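# Flip the folded paper sheet and lay it flat

## Task

Turn the folded sheet upside down and leave it lying flat on the table so that the folded-back corner ends up on the underside. At the end both folds must be closed, with the layers aligned and no extra sharp crease anywhere in the paper; then open the grippers and withdraw. It fails immediately if the paper drops, on average, more than about a finger's width below where it was last held, or about two finger widths in a single fall, either while not held or while moving fast in a loose grip, or if any part of the paper extends beyond the table edge. A result that stays in place only because the robot is holding it does not count, and everything must settle shortly after the robot stops.

## Robot and tools

Robot: two 6-joint arms, left_arm and right_arm, each ending in a two-finger parallel gripper. The arm names are labels, not sides of any camera picture. Base roots in the scene frame: left_arm at (+0.004, +0.272, +0.009) m, right_arm at (-0.005, -0.291, +0.006) m, both nearly unrotated.

Scene frame: origin at table-top height, midway between the arms and roughly 5 to 10 cm back from the table's near edge. +x runs away from the robot over the table, +z is up, and left_arm sits on the +y side. Gripper frame: the fingers point along its +z and close along its y. The reported end_effector_position is the point between the finger pads, a little under 1 cm behind the tips; fully open the pads are 0.087 m apart.

Joint order in every row and every per-joint list: waist (joint1), shoulder (joint2), elbow (joint3), wrist pitch (joint4), wrist yaw (joint5), wrist roll (joint6). Stated ranges in radians: waist -2.618 to 3.054, shoulder 0.000 to 3.142, elbow 0.000 to 3.142, wrist pitch -1.571 to 1.571, wrist yaw -1.571 to 1.571, wrist roll -2.094 to 2.094. True ends may differ by up to 0.036 rad; a command beyond an end further out than the current angle is refused if more than 0.036 past, otherwise clipped, and the result may print "joint sent to its limit".

A row is always 14 plain numbers: left_arm's six joint angles then its opening, followed by right_arm's six angles and opening. Joint numbers are absolute target angles in radians (not offsets), matching what Joint positions prints. Opening is an absolute setting from -1 (closed) to +1 (fully open); between the ends, the fingers go to where grip_measured would read that value. To hold something, command roughly 0.02 below the current grip_measured; a smaller margin holds more gently. Closing fast can squeeze very hard.

Tools:
- execute_actions(actions): a list of actions run in order. Each action is a table of 1 to 15 rows; each row lasts one control step of 1/30 s, and if fewer than 15 rows are given the last one is repeated to fill 15 steps. An empty list just reports state and images.
- move(target, speed, blocking): target is one 14-number row of absolute joint angles and openings. All joints travel along paths that finish together, so the hand traces a curve; the openings are sent at the start. speed (rad/s, 0.01 to 2, default 0.5) caps the joint with the largest travel. Paths take 0.5 to 10 s; longer ones are cut off at 10 s. It does not avoid obstacles or the other arm. blocking=false returns after 0.5 s while motion continues; use wait or stop before sending new rows or moves. Faster moves and targets set deeper past a contact push harder.
- wait(seconds): 0 to 10; the arms keep their last command; returns early if a running move ends.
- stop(): brakes the current move; fast motion needs more room to stop; fingers keep moving.
- zoom_image(camera, region): camera is cam_high, cam_low, cam_left_wrist or cam_right_wrist; region is [x0, y0, x1, y1] in pixels of that 504x504 image, origin top-left, no larger than 504 by 504.
- read_manual(section): only "licences"; no motion.
- finished_scene(scene): pass the current scene number to end it; irreversible. Replying with no tool call also ends things.

Results: a state line per arm with end_effector_position (m) and end_effector_quat_wxyz in the scene frame (less accurate at long reach); Joint positions and Joint velocities per arm (six joints in rad and rad/s, then the pad gap in m and m/s); Joint targets, the angles currently being driven toward, which can drift on their own, so resend them to keep a joint still; grip_measured on the command scale (each gripper may be off by about 1 mm). A move adds a "move:" line: the ending (done, off_target, moving, held, fault), limits=held or limits=none, and the joint farthest from target per arm. "joint command not followed" means a clearance check changed or blocked joint targets. FAULT, MOTOR HOT and OVER-TEMPERATURE FAULT lines report stops and heating.

Motion behaviour: friction may leave a joint up to about 0.031 rad short, and smaller commanded changes may not move it. Each step, targets are held within a set lead of the measured angle (waist 0.202, shoulder 0.258, elbow 0.238, wrist pitch 0.573, wrist yaw and roll 0.522 rad), and scaled back if they would shift the hand more than 70 mm, so large changes need several actions; send the remainder if an action ends unfinished. A pressing arm may relax at a move's start.

Cameras: cam_high and cam_low are fixed; cam_left_wrist and cam_right_wrist ride on the hands. Calibration is approximate.

Avoid: the bar under the bases and the plate behind it (up to about 3 cm above the table, no warning on contact); collisions or hard pushing between the two arms; dropping the sheet or letting it slip from a loose grip during quick motion; letting paper hang past the table edge; new creases. Holding loads heats motors: warning from 75 °C, a 10 s stop of that arm at 90 °C, and at 100 °C the arm goes limp and falls. At the end, release, pull clear and let everything settle.

Each tool is called after "Call:" in YAML: its name, and indented under it one key for each argument.

## Session

Call:
execute_actions:
  actions: []

Scene clock: 0.00 s.
left_arm: end_effector_position=(+0.3933, +0.2615, +0.3662) grip_measured=+1.000 end_effector_quat_wxyz=(+0.703, +0.014, +0.711, -0.015) | right_arm: end_effector_position=(+0.3793, -0.3024, +0.3614) grip_measured=+0.986 end_effector_quat_wxyz=(+0.705, +0.011, +0.709, -0.015)
Joint names: [waist, shoulder, elbow, wrist pitch, wrist yaw, wrist roll]
Joint positions: left_arm=[-0.005  1.036  1.053 -0.001 -0.005  0.014  0.087] | right_arm=[ 0.006  1.036  1.033  0.009 -0.002  0.002  0.087]
Joint velocities: left_arm=[-0.007  0.007 -0.022 -0.051 -0.066 -0.022  0.   ] | right_arm=[-0.007 -0.017 -0.002  0.081  0.051 -0.007 -0.   ]
Joint targets: left_arm=[-0.005 1.036 1.053 -0.001 -0.005 0.014] | right_arm=[0.006 1.036 1.033 0.009 -0.002 0.002]

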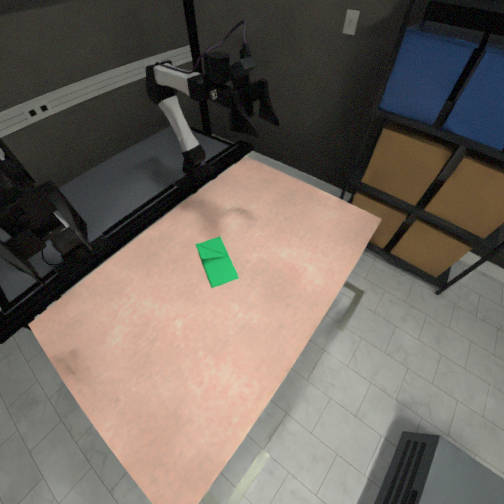

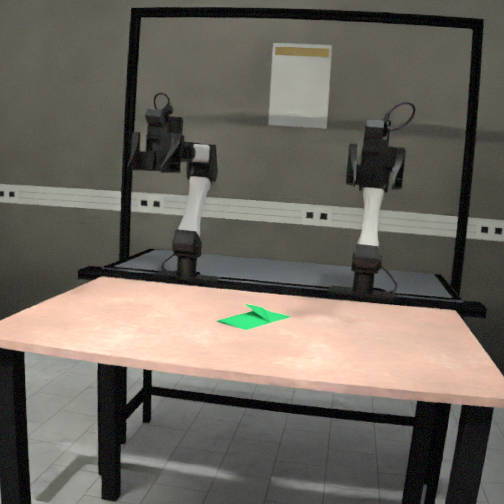

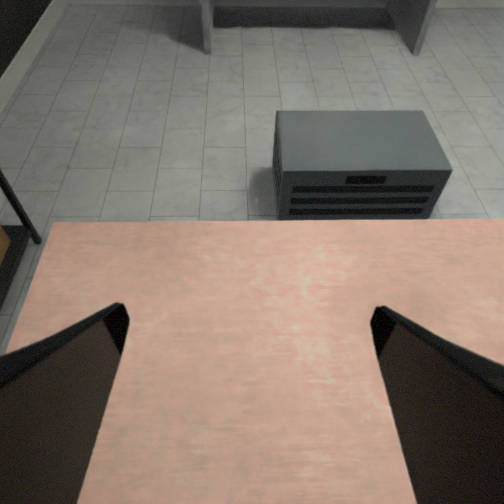

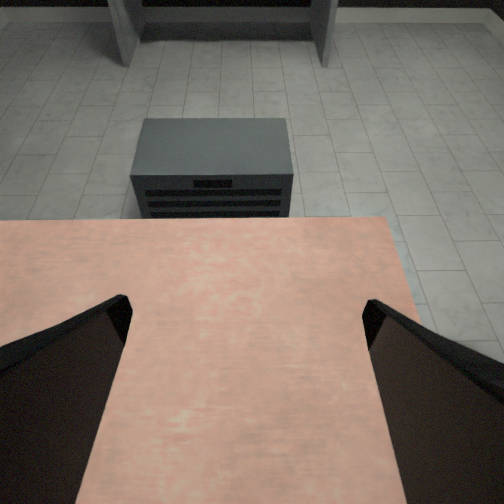

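Call:
zoom_image:
  camera: "cam_high"
  region: [180, 225, 260, 295]

Region (180, 225, 260, 295) of cam_high's 504x504 image, scaled by 6.300, with more detail than that image has; it fills the top 441 rows of this view, and the rest is white.

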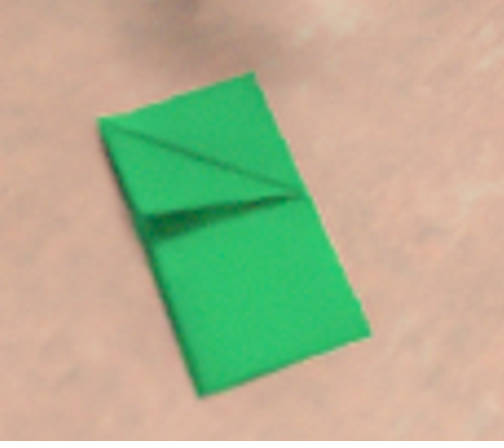

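Call:
move:
  target: [-0.52,2.23,1.845,-0.82,0,0,-1,0.626,1.66,0.47,0.58,0,1.57,-0.25]
  speed: 0.9

Scene clock: 16.47 s.
left_arm: end_effector_position=(+0.4152, +0.0199, +0.0373) grip_measured=-0.987 end_effector_quat_wxyz=(+0.167, +0.270, +0.946, -0.059) | right_arm: end_effector_position=(+0.3087, -0.0389, +0.0361) grip_measured=-0.250 end_effector_quat_wxyz=(+0.223, +0.420, +0.780, +0.406)
Joint names: [waist, shoulder, elbow, wrist pitch, wrist yaw, wrist roll]
Joint positions: left_arm=[-0.513  2.226  1.827 -0.801 -0.005  0.009  0.001] | right_arm=[ 0.616  1.651  0.486  0.572 -0.002  1.56   0.033]
Joint velocities: left_arm=[ 0.027  0.007  0.002 -0.022 -0.022  0.022 -0.   ] | right_arm=[-0.002 -0.007 -0.012  0.007  0.007  0.081 -0.001]
Joint targets: left_arm=[-0.520 2.230 1.845 -0.820 0.000 -0.000] | right_arm=[0.626 1.660 0.470 0.580 -0.000 1.570]
move: done; limits=none; left_arm: farthest joint: the wrist pitch, 0.019 radians from its target (0.819 radians at the start); right_arm: farthest joint: the elbow, 0.016 radians from its target (0.563 radians at the start)
camera_calibration (this result's frames):
cam_left_wrist: T_world_to_cam=[[-0.533465, -0.845626, 0.0182063, 0.234696], [-0.736362, 0.47491, 0.481904, 0.299323], [-0.416157, 0.243672, -0.876035, 0.337517], [0, 0, 0, 1]] pos_world=[0.486072, -0.0259298, 0.147159]
cam_right_wrist: T_world_to_cam=[[-0.452742, -0.339735, -0.824381, 0.14765], [-0.891455, 0.191355, 0.410719, 0.290641], [0.0182137, 0.920849, -0.389493, 0.182262], [0, 0, 0, 1]] pos_world=[0.322622, -0.17329, 0.0733378]

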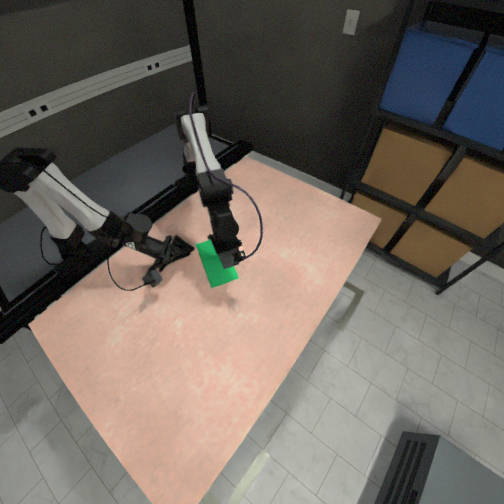

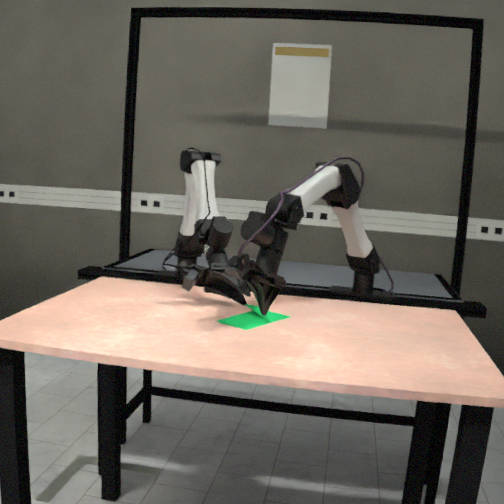

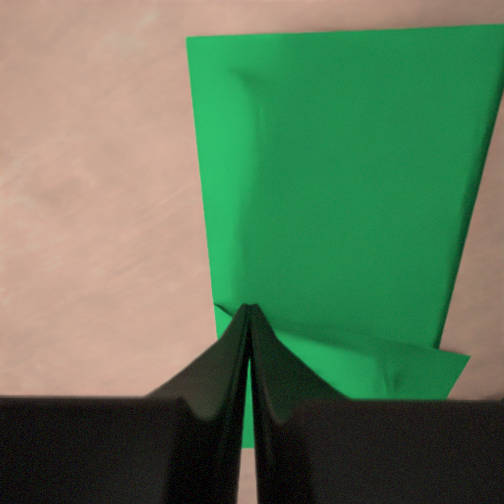

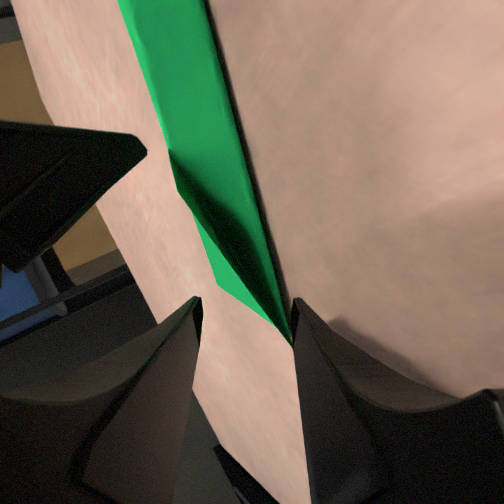

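Call:
move:
  target: [-0.52,2.31,1.845,-0.78,0,0,-1,0.626,1.71,0.49,0.61,0,1.57,-0.28]
  speed: 0.15

Call:
move:
  target: [-0.52,2.31,1.845,-0.78,0,0,-1,0.626,1.865,0.665,0.585,0,1.57,-0.28]
  speed: 0.1

Scene clock: 21.13 s.
left_arm: end_effector_position=(+0.4158, +0.0190, +0.0198) grip_measured=-0.987 end_effector_quat_wxyz=(+0.155, +0.271, +0.948, -0.055) | right_arm: end_effector_position=(+0.3090, -0.0387, +0.0251) grip_measured=-0.280 end_effector_quat_wxyz=(+0.220, +0.422, +0.783, +0.400)
Joint names: [waist, shoulder, elbow, wrist pitch, wrist yaw, wrist roll]
Joint positions: left_arm=[-0.513  2.271  1.837 -0.791 -0.005  0.009  0.001] | right_arm=[ 0.616  1.696  0.486  0.602 -0.002  1.561  0.032]
Joint velocities: left_arm=[-0.007 -0.007 -0.002  0.11  -0.037 -0.125 -0.001] | right_arm=[ 0.002 -0.017 -0.002 -0.022  0.037 -0.022 -0.001]
Joint targets: left_arm=[-0.520 2.310 1.845 -0.780 0.000 0.000] | right_arm=[0.626 1.710 0.490 0.610 0.000 1.570]
move: off_target (left_arm); limits=none; left_arm: farthest joint: the shoulder, 0.039 radians from its target (0.084 radians at the start); right_arm: farthest joint: the shoulder, 0.014 radians from its target (0.059 radians at the start)
camera_calibration (this result's frames):
cam_left_wrist: T_world_to_cam=[[-0.533671, -0.845491, 0.018438, 0.234614], [-0.725311, 0.468807, 0.504127, 0.303798], [-0.434879, 0.255664, -0.863433, 0.330002], [0, 0, 0, 1]] pos_world=[0.489066, -0.0284287, 0.127456]
cam_right_wrist: T_world_to_cam=[[-0.463904, -0.345565, -0.815707, 0.141769], [-0.885782, 0.195043, 0.421129, 0.293515], [0.0135705, 0.917901, -0.396577, 0.179286], [0, 0, 0, 1]] pos_world=[0.323324, -0.172825, 0.063135]

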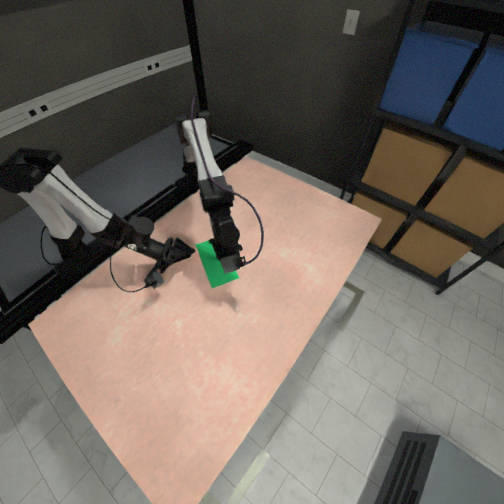

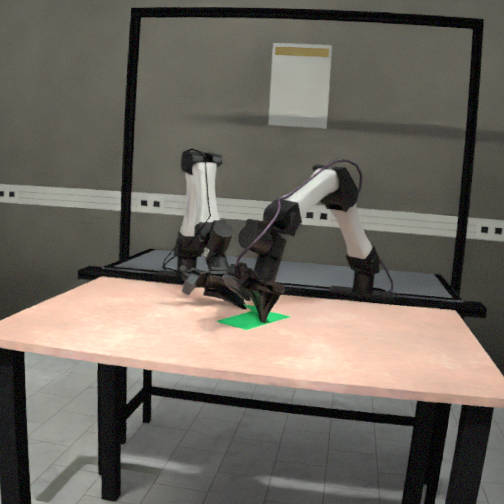

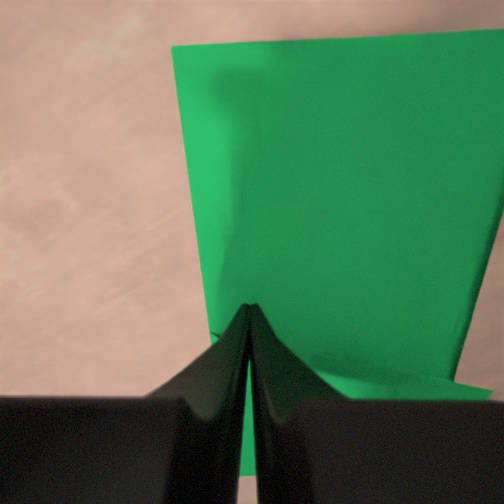

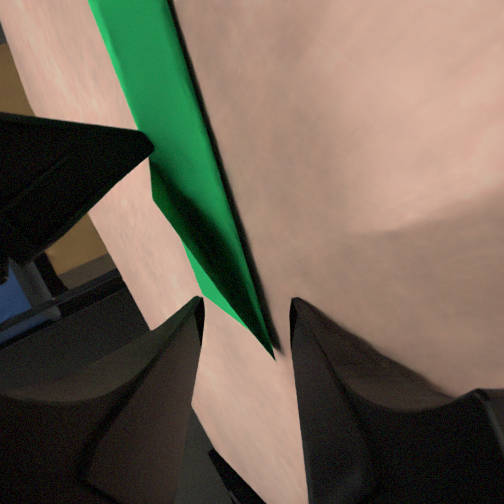

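Scene clock: 23.23 s.
left_arm: end_effector_position=(+0.4158, +0.0190, +0.0198) grip_measured=-0.987 end_effector_quat_wxyz=(+0.155, +0.271, +0.948, -0.055) | right_arm: end_effector_position=(+0.3457, -0.0142, +0.0246) grip_measured=-0.280 end_effector_quat_wxyz=(+0.222, +0.421, +0.778, +0.410)
Joint names: [waist, shoulder, elbow, wrist pitch, wrist yaw, wrist roll]
Joint positions: left_arm=[-0.513  2.271  1.837 -0.791 -0.005  0.009  0.001] | right_arm=[ 0.616  1.839  0.65   0.602 -0.006  1.565  0.032]
Joint velocities: left_arm=[ 0.012  0.007 -0.002  0.037 -0.007 -0.066  0.001] | right_arm=[ 0.002 -0.012 -0.002 -0.066 -0.022 -0.007 -0.001]
Joint targets: left_arm=[-0.520 2.310 1.845 -0.780 0.000 0.000] | right_arm=[0.626 1.865 0.665 0.585 -0.000 1.570]
move: off_target (left_arm, right_arm); limits=none; left_arm: farthest joint: the shoulder, 0.039 radians from its target (0.039 radians at the start); right_arm: farthest joint: the shoulder, 0.026 radians from its target (0.169 radians at the start)
camera_calibration (this result's frames):
cam_left_wrist: T_world_to_cam=[[-0.533671, -0.845491, 0.018438, 0.234614], [-0.725311, 0.468807, 0.504127, 0.303798], [-0.434879, 0.255664, -0.863433, 0.330002], [0, 0, 0, 1]] pos_world=[0.489066, -0.0284287, 0.127456]
cam_right_wrist: T_world_to_cam=[[-0.451936, -0.332838, -0.827631, 0.163167], [-0.891866, 0.187453, 0.411627, 0.32368], [0.0181374, 0.924165, -0.381563, 0.154244], [0, 0, 0, 1]] pos_world=[0.359623, -0.148914, 0.0606607]

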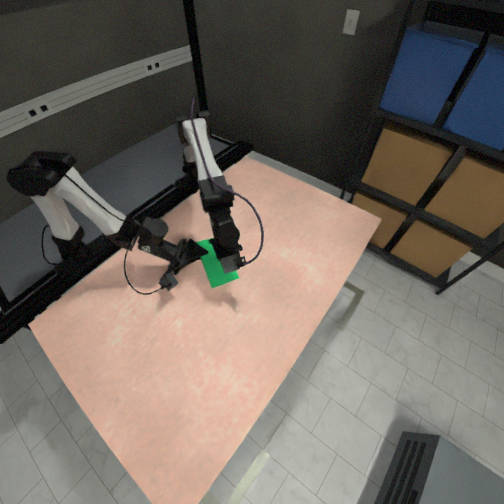

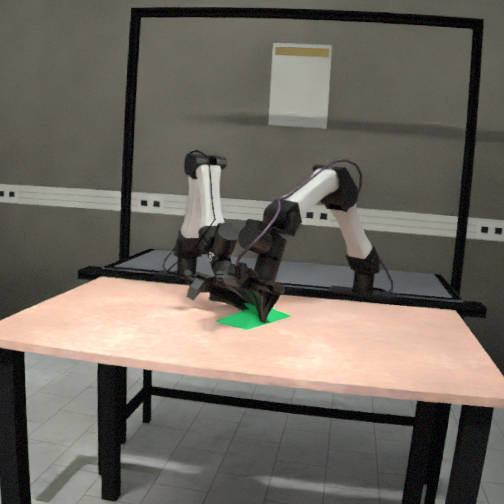

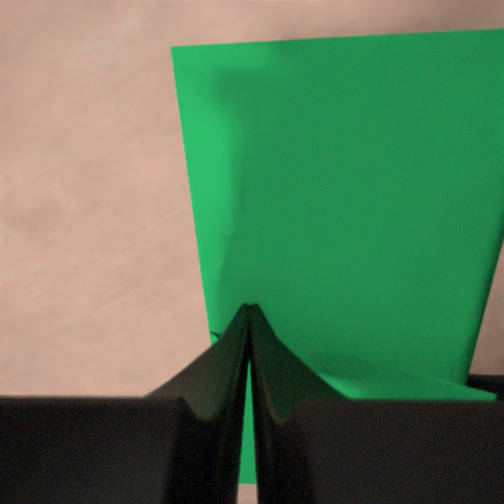

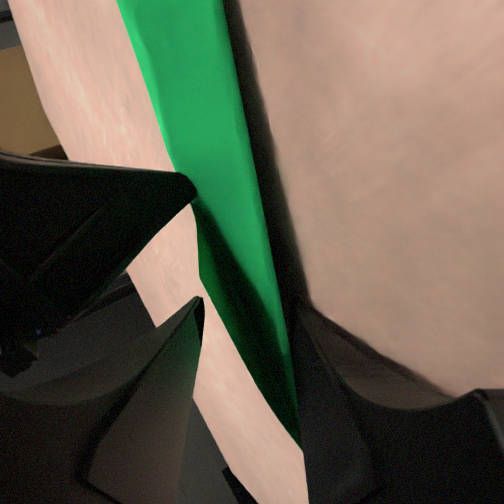

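Going under. Advance.

Call:
move:
  target: [-0.52,2.31,1.845,-0.78,0,0,-1,0.64,1.91,0.74,0.56,0,1.57,-0.28]
  speed: 0.08

Call:
zoom_image:
  camera: "cam_low"
  region: [190, 260, 320, 345]

Scene clock: 27.93 s.
left_arm: end_effector_position=(+0.4158, +0.0190, +0.0198) grip_measured=-0.987 end_effector_quat_wxyz=(+0.155, +0.271, +0.948, -0.055) | right_arm: end_effector_position=(+0.3586, -0.0006, +0.0254) grip_measured=-0.280 end_effector_quat_wxyz=(+0.221, +0.416, +0.779, +0.414)
Joint names: [waist, shoulder, elbow, wrist pitch, wrist yaw, wrist roll]
Joint positions: left_arm=[-0.513  2.271  1.837 -0.791 -0.005  0.009  0.001] | right_arm=[ 0.626  1.89   0.724  0.586 -0.006  1.565  0.032]
Joint velocities: left_arm=[-0.022 -0.012  0.007  0.022  0.022  0.051 -0.   ] | right_arm=[-0.017  0.017  0.012  0.037  0.007 -0.007  0.   ]
Joint targets: left_arm=[-0.520 2.310 1.845 -0.780 -0.000 0.000] | right_arm=[0.640 1.910 0.740 0.560 -0.000 1.570]
move: off_target (left_arm, right_arm); limits=none; left_arm: farthest joint: the shoulder, 0.039 radians from its target (0.039 radians at the start); right_arm: farthest joint: the wrist pitch, 0.026 radians from its target (0.042 radians at the start)
camera_calibration (this result's frames):
cam_left_wrist: T_world_to_cam=[[-0.533671, -0.845491, 0.018438, 0.234614], [-0.725311, 0.468807, 0.504127, 0.303798], [-0.434879, 0.255664, -0.863433, 0.330002], [0, 0, 0, 1]] pos_world=[0.489066, -0.0284287, 0.127456]
cam_right_wrist: T_world_to_cam=[[-0.443766, -0.333725, -0.831684, 0.17139], [-0.896072, 0.176912, 0.407134, 0.333897], [0.0112642, 0.925921, -0.377549, 0.1441], [0, 0, 0, 1]] pos_world=[0.37363, -0.135298, 0.0610059]

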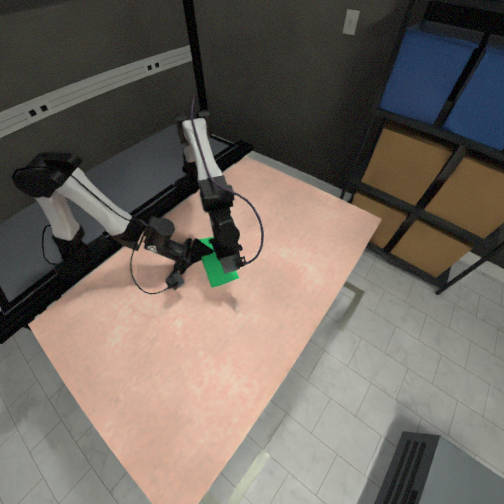

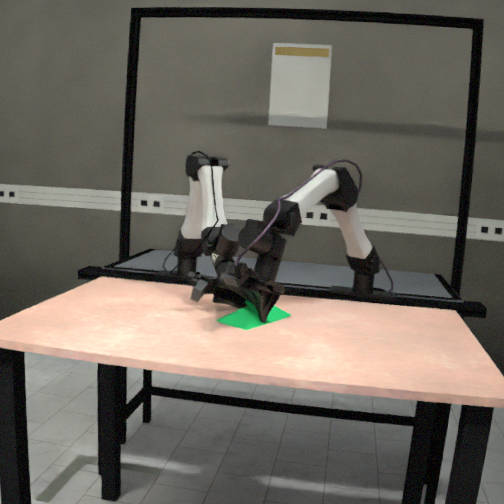

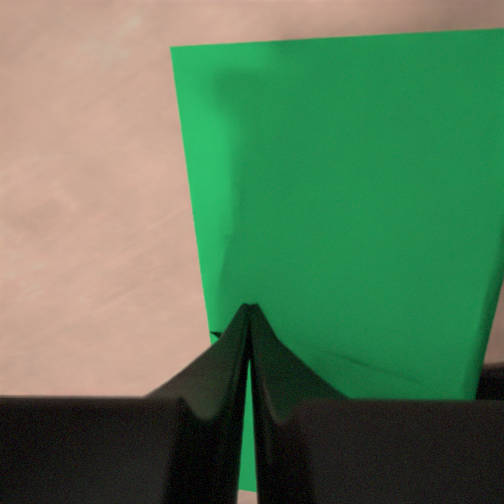

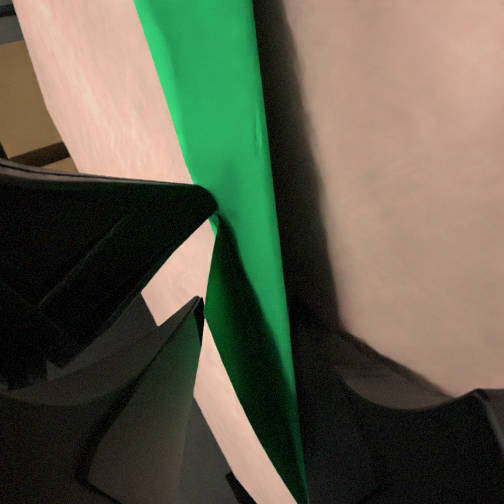

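Region (190, 260, 320, 345) of cam_low's 504x504 image, scaled by 3.877, with more detail than that image has; it fills the top 330 rows of this view, and the rest is white.

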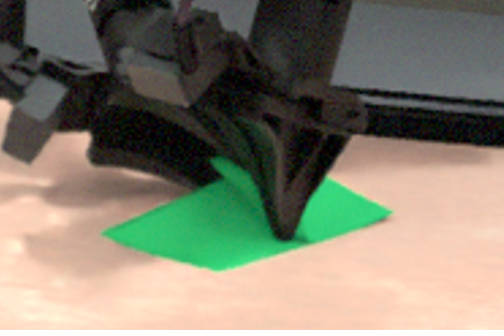

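Call:
move:
  target: [-0.4,2.06,1.76,-0.78,0,0,-1,0.64,1.86,0.73,0.586,0,1.57,-0.7]
  speed: 0.25

Call:
move:
  target: [-0.2,1.6,1.3,-0.5,0,0,-1,0.64,1.85,0.73,0.68,0,1.57,-1]
  speed: 0.5

Call:
zoom_image:
  camera: "cam_low"
  region: [190, 250, 320, 345]

Scene clock: 35.40 s.
left_arm: end_effector_position=(+0.4397, +0.0685, +0.0897) grip_measured=-0.987 end_effector_quat_wxyz=(+0.223, +0.214, +0.949, -0.060) | right_arm: end_effector_position=(+0.3599, +0.0003, +0.0333) grip_measured=-0.700 end_effector_quat_wxyz=(+0.225, +0.414, +0.775, +0.421)
Joint names: [waist, shoulder, elbow, wrist pitch, wrist yaw, wrist roll]
Joint positions: left_arm=[-0.403  2.078  1.78  -0.789 -0.005  0.008  0.001] | right_arm=[ 0.626  1.872  0.724  0.586 -0.006  1.565  0.013]
Joint velocities: left_arm=[-0.012 -0.017 -0.012  0.022  0.022 -0.007  0.   ] | right_arm=[-0.002 -0.012 -0.017  0.022 -0.007 -0.051 -0.001]
Joint targets: left_arm=[-0.400 2.060 1.760 -0.780 0.000 -0.000] | right_arm=[0.640 1.860 0.730 0.586 0.000 1.570]
move: done; limits=none; left_arm: farthest joint: the elbow, 0.020 radians from its target (0.077 radians at the start); right_arm: farthest joint: the waist, 0.014 radians from its target (0.014 radians at the start)
camera_calibration (this result's frames):
cam_left_wrist: T_world_to_cam=[[-0.435873, -0.899872, 0.0156435, 0.248902], [-0.828479, 0.407962, 0.383652, 0.323011], [-0.35162, 0.154263, -0.923345, 0.36375], [0, 0, 0, 1]] pos_world=[0.504, 0.0360905, 0.20805]
cam_right_wrist: T_world_to_cam=[[-0.431235, -0.325481, -0.841486, 0.174694], [-0.902082, 0.17297, 0.395385, 0.334277], [0.0168613, 0.929593, -0.368202, 0.143937], [0, 0, 0, 1]] pos_world=[0.374452, -0.134763, 0.0678321]

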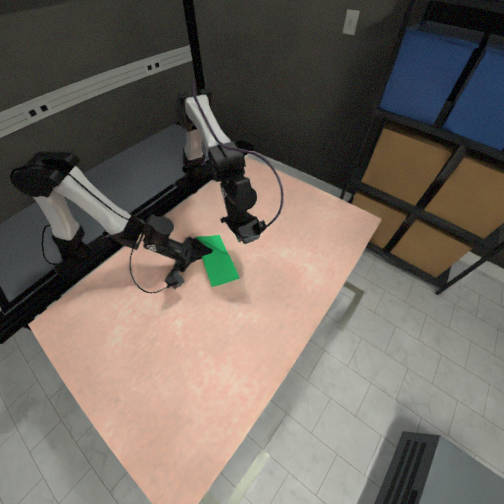

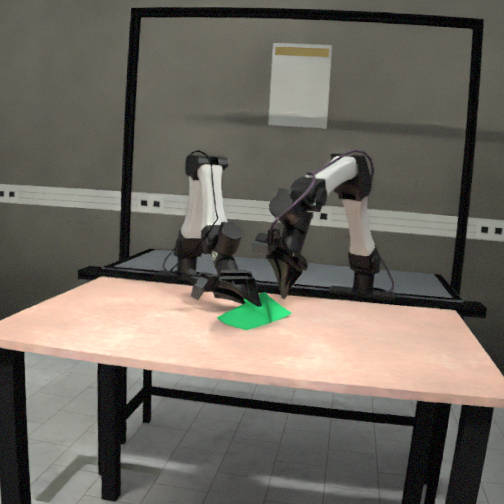

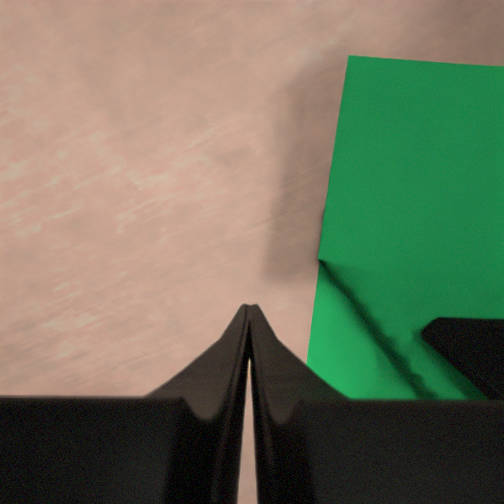

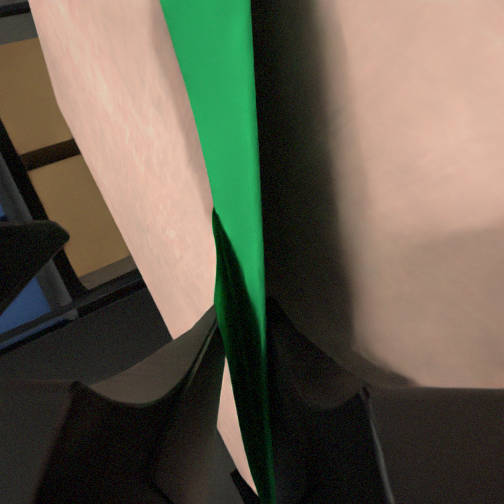

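Scene clock: 37.03 s.
left_arm: end_effector_position=(+0.4215, +0.1713, +0.1518) grip_measured=-0.987 end_effector_quat_wxyz=(+0.356, +0.114, +0.926, -0.051) | right_arm: end_effector_position=(+0.3696, +0.0066, +0.0565) grip_measured=-1.000 end_effector_quat_wxyz=(+0.245, +0.402, +0.754, +0.457)
Joint names: [waist, shoulder, elbow, wrist pitch, wrist yaw, wrist roll]
Joint positions: left_arm=[-0.206  1.619  1.32  -0.514 -0.005  0.008  0.001] | right_arm=[ 0.626  1.862  0.724  0.671 -0.006  1.565  0.   ]
Joint velocities: left_arm=[-0.012 -0.002 -0.007 -0.007 -0.081 -0.007  0.   ] | right_arm=[ 0.007  0.007  0.007  0.022 -0.007 -0.037  0.   ]
Joint targets: left_arm=[-0.200 1.600 1.300 -0.500 -0.000 0.000] | right_arm=[0.640 1.850 0.730 0.680 0.000 1.570]
move: done; limits=none; left_arm: farthest joint: the elbow, 0.020 radians from its target (0.480 radians at the start); right_arm: farthest joint: the waist, 0.014 radians from its target (0.014 radians at the start)
camera_calibration (this result's frames):
cam_left_wrist: T_world_to_cam=[[-0.248126, -0.968676, 0.0100004, 0.266056], [-0.96098, 0.247431, 0.123672, 0.364913], [-0.122272, 0.021076, -0.992273, 0.335435], [0, 0, 0, 1]] pos_world=[0.457704, 0.160362, 0.285053]
cam_right_wrist: T_world_to_cam=[[-0.361678, -0.279728, -0.889349, 0.177115], [-0.931244, 0.153851, 0.330325, 0.3473], [0.0444261, 0.947672, -0.316139, 0.133182], [0, 0, 0, 1]] pos_world=[0.381563, -0.130102, 0.0848988]

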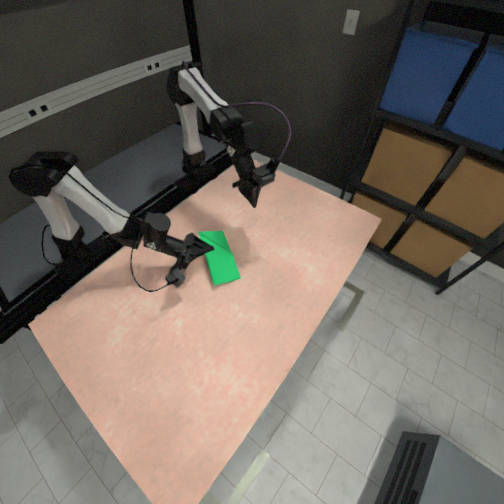

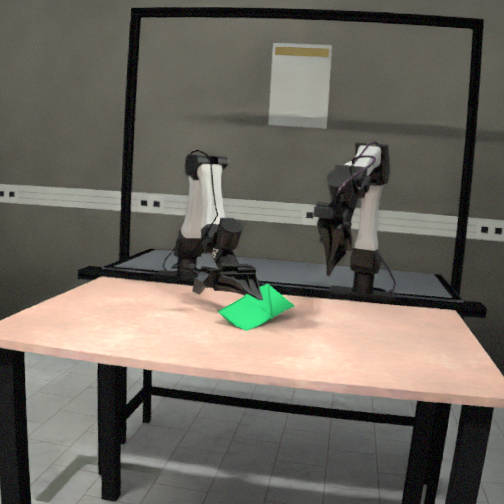

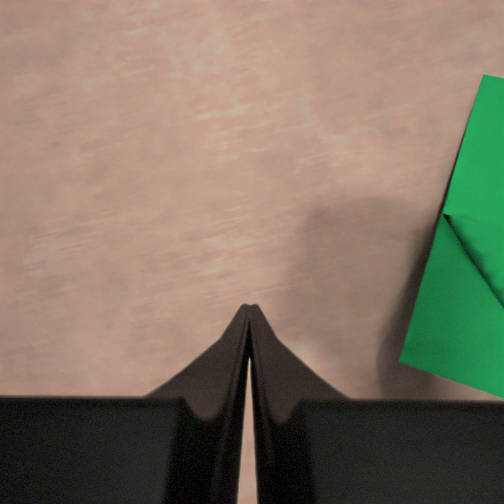

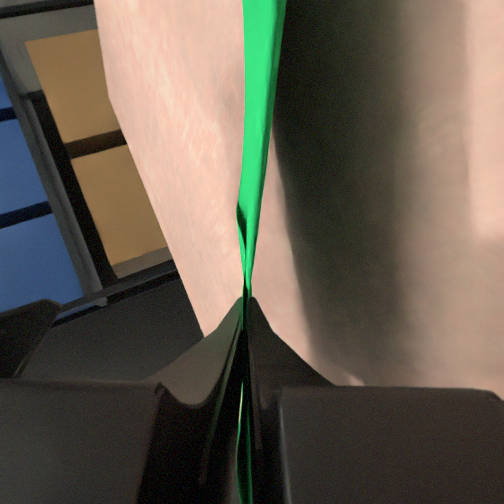

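Region (190, 250, 320, 345) of cam_low's 504x504 image, scaled by 3.877, with more detail than that image has; it fills the top 368 rows of this view, and the rest is white.

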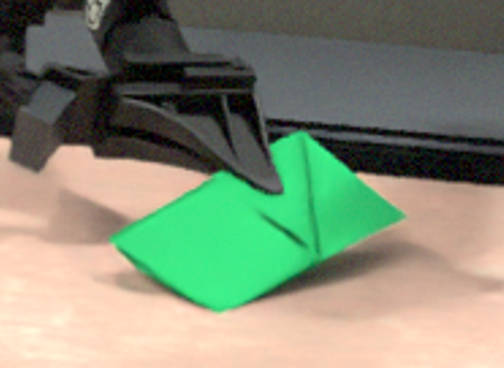

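Call:
move:
  target: [0,1.4,1.2,-0.5,0,0,-1,0.56,1.62,0.8,0.5,0,1.57,-1]
  speed: 0.25

Call:
move:
  target: [0,1.4,1.2,-0.5,0,0,-1,0.56,1.62,0.8,0.5,0,-1.36,-1]
  speed: 1.0

Call:
move:
  target: [0,1.4,1.2,-0.5,0,0,-1,0.56,1.97,0.54,0.98,0,-1.36,-1]
  speed: 0.22

Call:
zoom_image:
  camera: "cam_high"
  region: [140, 220, 260, 330]

Scene clock: 46.80 s.
left_arm: end_effector_position=(+0.4030, +0.2567, +0.1878) grip_measured=-0.987 end_effector_quat_wxyz=(+0.403, +0.021, +0.915, -0.014) | right_arm: end_effector_position=(+0.3892, -0.0121, +0.1525) grip_measured=-1.000 end_effector_quat_wxyz=(+0.286, +0.404, +0.711, +0.500)
Joint names: [waist, shoulder, elbow, wrist pitch, wrist yaw, wrist roll]
Joint positions: left_arm=[-0.008  1.422  1.219 -0.511 -0.005  0.008  0.001] | right_arm=[ 0.571  1.628  0.786  0.513 -0.006  1.565  0.   ]
Joint velocities: left_arm=[-0.007 -0.012 -0.002  0.022 -0.022 -0.081 -0.001] | right_arm=[-0.007 -0.012  0.012 -0.037  0.051  0.007  0.   ]
Joint targets: left_arm=[-0.000 1.400 1.200 -0.500 -0.000 0.000] | right_arm=[0.560 1.620 0.800 0.500 0.000 1.570]
move: off_target (left_arm); limits=none; left_arm: farthest joint: the shoulder, 0.022 radians from its target (0.219 radians at the start); right_arm: farthest joint: the elbow, 0.014 radians from its target (0.076 radians at the start)
camera_calibration (this result's frames):
cam_left_wrist: T_world_to_cam=[[-0.0515984, -0.998657, 0.00473079, 0.273338], [-0.998248, 0.0517135, 0.0287473, 0.40466], [-0.0289533, -0.00323918, -0.999576, 0.337105], [0, 0, 0, 1]] pos_world=[0.427815, 0.253136, 0.324036]
cam_right_wrist: T_world_to_cam=[[-0.26812, -0.19725, -0.942976, 0.237084], [-0.954683, 0.185668, 0.232611, 0.361149], [0.129198, 0.962611, -0.238093, 0.135673], [0, 0, 0, 1]] pos_world=[0.390821, -0.150889, 0.171859]

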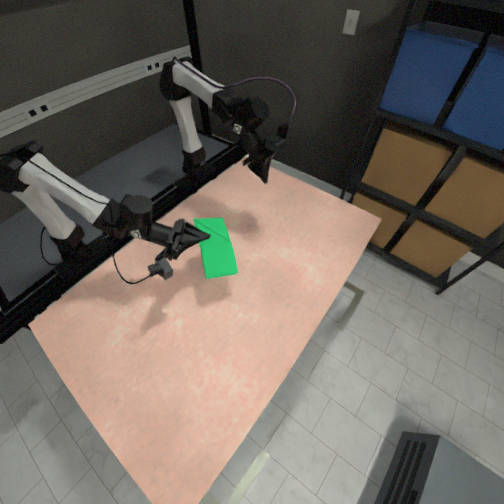

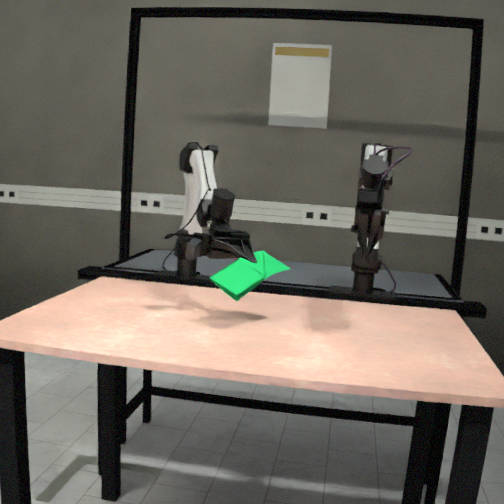

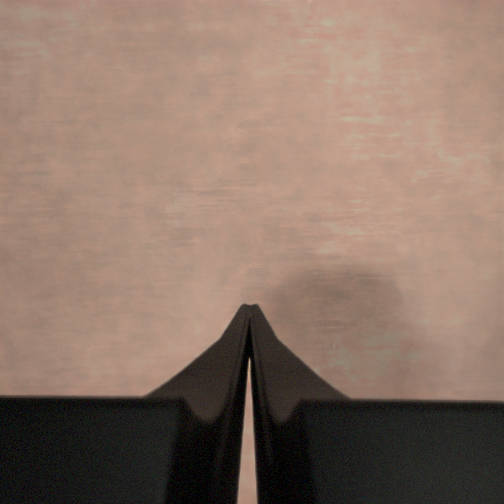

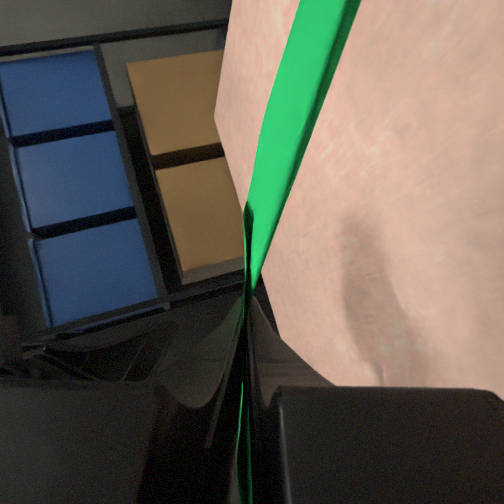

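Scene clock: 50.67 s.
left_arm: end_effector_position=(+0.4030, +0.2567, +0.1878) grip_measured=-0.987 end_effector_quat_wxyz=(+0.403, +0.021, +0.915, -0.014) | right_arm: end_effector_position=(+0.4283, -0.0846, +0.1437) grip_measured=-1.000 end_effector_quat_wxyz=(-0.528, +0.661, -0.482, +0.228)
Joint names: [waist, shoulder, elbow, wrist pitch, wrist yaw, wrist roll]
Joint positions: left_arm=[-0.008  1.422  1.219 -0.511 -0.005  0.008  0.001] | right_arm=[ 0.571  1.628  0.786  0.512 -0.006 -1.35   0.   ]
Joint velocities: left_arm=[-0.017 -0.007  0.032  0.066 -0.037  0.022  0.001] | right_arm=[-0.002  0.007  0.002 -0.007 -0.007 -0.066  0.   ]
Joint targets: left_arm=[0.000 1.400 1.200 -0.500 0.000 0.000] | right_arm=[0.560 1.620 0.800 0.500 -0.000 -1.360]
move: off_target (left_arm); limits=none; left_arm: farthest joint: the shoulder, 0.022 radians from its target (0.022 radians at the start); right_arm: farthest joint: the elbow, 0.014 radians from its target (0.014 radians at the start)
camera_calibration (this result's frames):
cam_left_wrist: T_world_to_cam=[[-0.0515984, -0.998657, 0.00473079, 0.273338], [-0.998248, 0.0517135, 0.0287473, 0.40466], [-0.0289533, -0.00323918, -0.999576, 0.337105], [0, 0, 0, 1]] pos_world=[0.427815, 0.253136, 0.324036]
cam_right_wrist: T_world_to_cam=[[0.387691, 0.00680103, 0.921764, -0.306538], [-0.331189, -0.932173, 0.146175, 0.0648094], [0.860238, -0.361949, -0.359143, -0.209446], [0, 0, 0, 1]] pos_world=[0.320479, -0.0133101, 0.197861]

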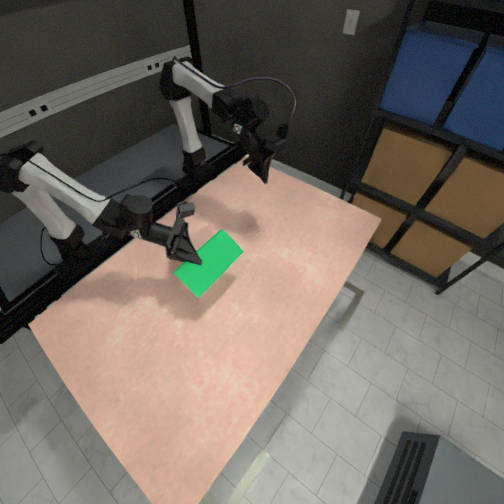

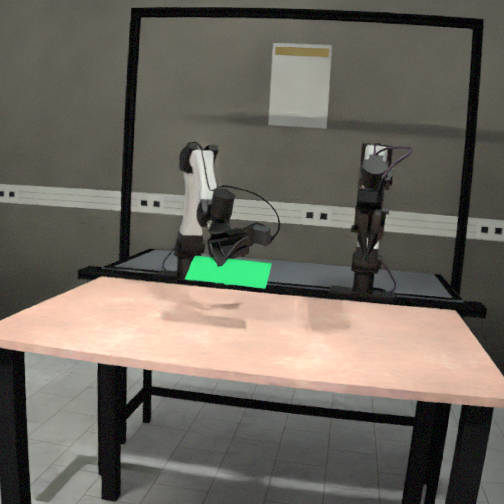

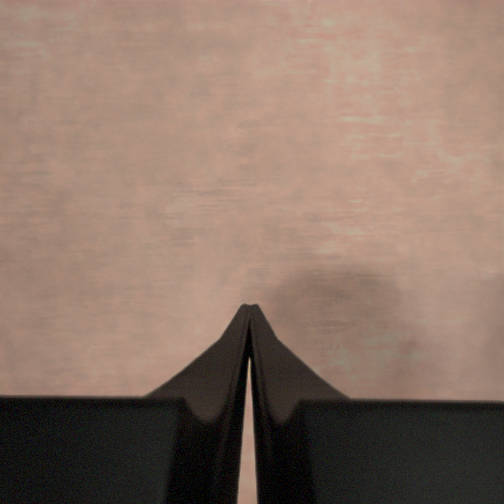

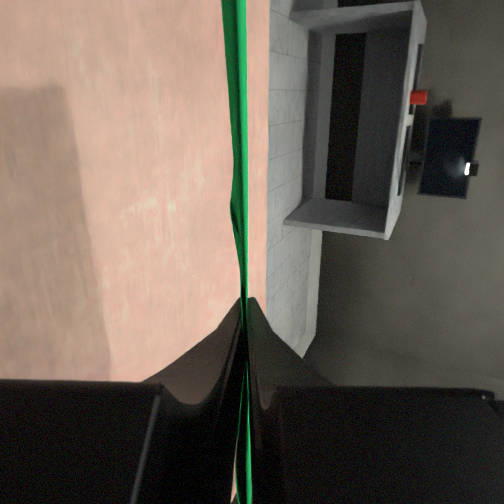

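Scene clock: 53.40 s.
left_arm: end_effector_position=(+0.4030, +0.2567, +0.1878) grip_measured=-0.987 end_effector_quat_wxyz=(+0.403, +0.021, +0.915, -0.014) | right_arm: end_effector_position=(+0.3998, -0.1012, +0.0165) grip_measured=-1.000 end_effector_quat_wxyz=(-0.493, +0.682, -0.497, +0.213)
Joint names: [waist, shoulder, elbow, wrist pitch, wrist yaw, wrist roll]
Joint positions: left_arm=[-0.008  1.422  1.219 -0.511 -0.005  0.008  0.001] | right_arm=[ 0.571  1.956  0.561  0.972 -0.006 -1.352  0.   ]
Joint velocities: left_arm=[-0.027 -0.007  0.027 -0.066  0.051 -0.022  0.001] | right_arm=[ 0.007  0.012 -0.007 -0.022 -0.081 -0.066  0.   ]
Joint targets: left_arm=[0.000 1.400 1.200 -0.500 -0.000 -0.000] | right_arm=[0.560 1.970 0.540 0.980 -0.000 -1.360]
move: off_target (left_arm, right_arm); limits=none; left_arm: farthest joint: the shoulder, 0.022 radians from its target (0.022 radians at the start); right_arm: farthest joint: the elbow, 0.021 radians from its target (0.246 radians at the start)
camera_calibration (this result's frames):
cam_left_wrist: T_world_to_cam=[[-0.0515984, -0.998657, 0.00473079, 0.273338], [-0.998248, 0.0517135, 0.0287473, 0.40466], [-0.0289533, -0.00323918, -0.999576, 0.337105], [0, 0, 0, 1]] pos_world=[0.427815, 0.253136, 0.324036]
cam_right_wrist: T_world_to_cam=[[0.45909, 0.050465, 0.886955, -0.201692], [-0.316216, -0.923716, 0.216231, 0.0522486], [0.830207, -0.379739, -0.408111, -0.22565], [0, 0, 0, 1]] pos_world=[0.296453, -0.0272469, 0.0755036]

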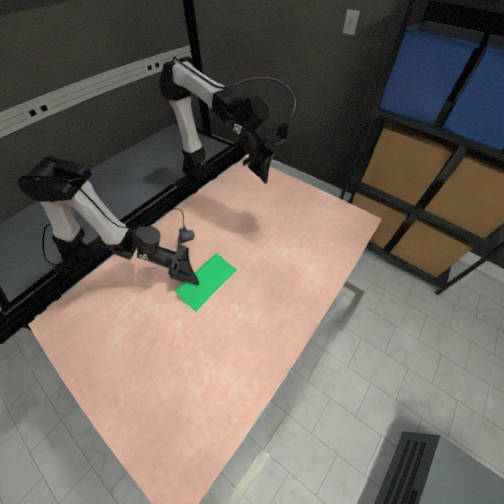

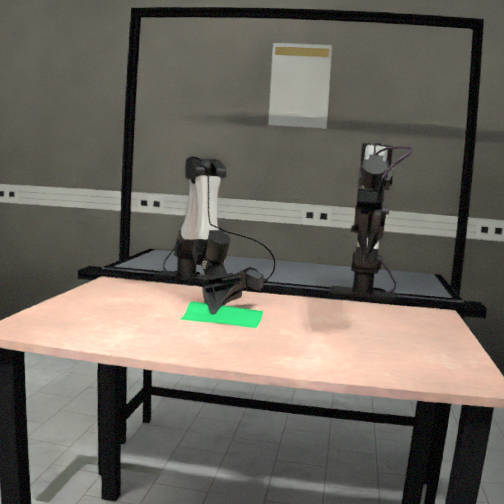

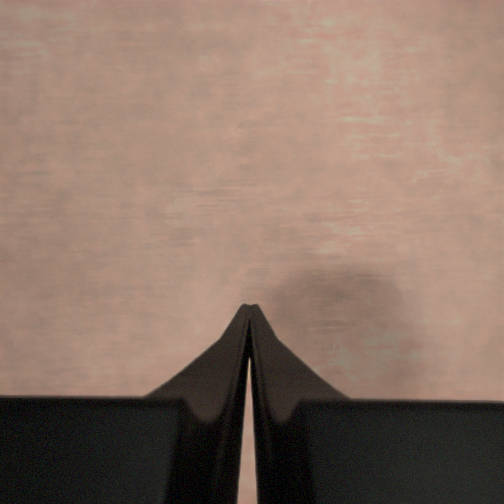

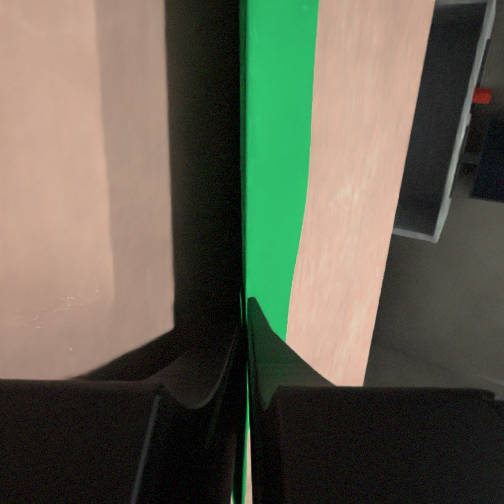

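Region (140, 220, 260, 330) of cam_high's 504x504 image, scaled by 4.200, with more detail than that image has; it fills the top 462 rows of this view, and the rest is white.

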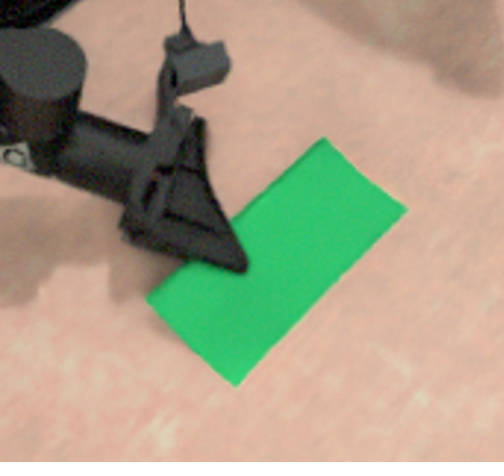

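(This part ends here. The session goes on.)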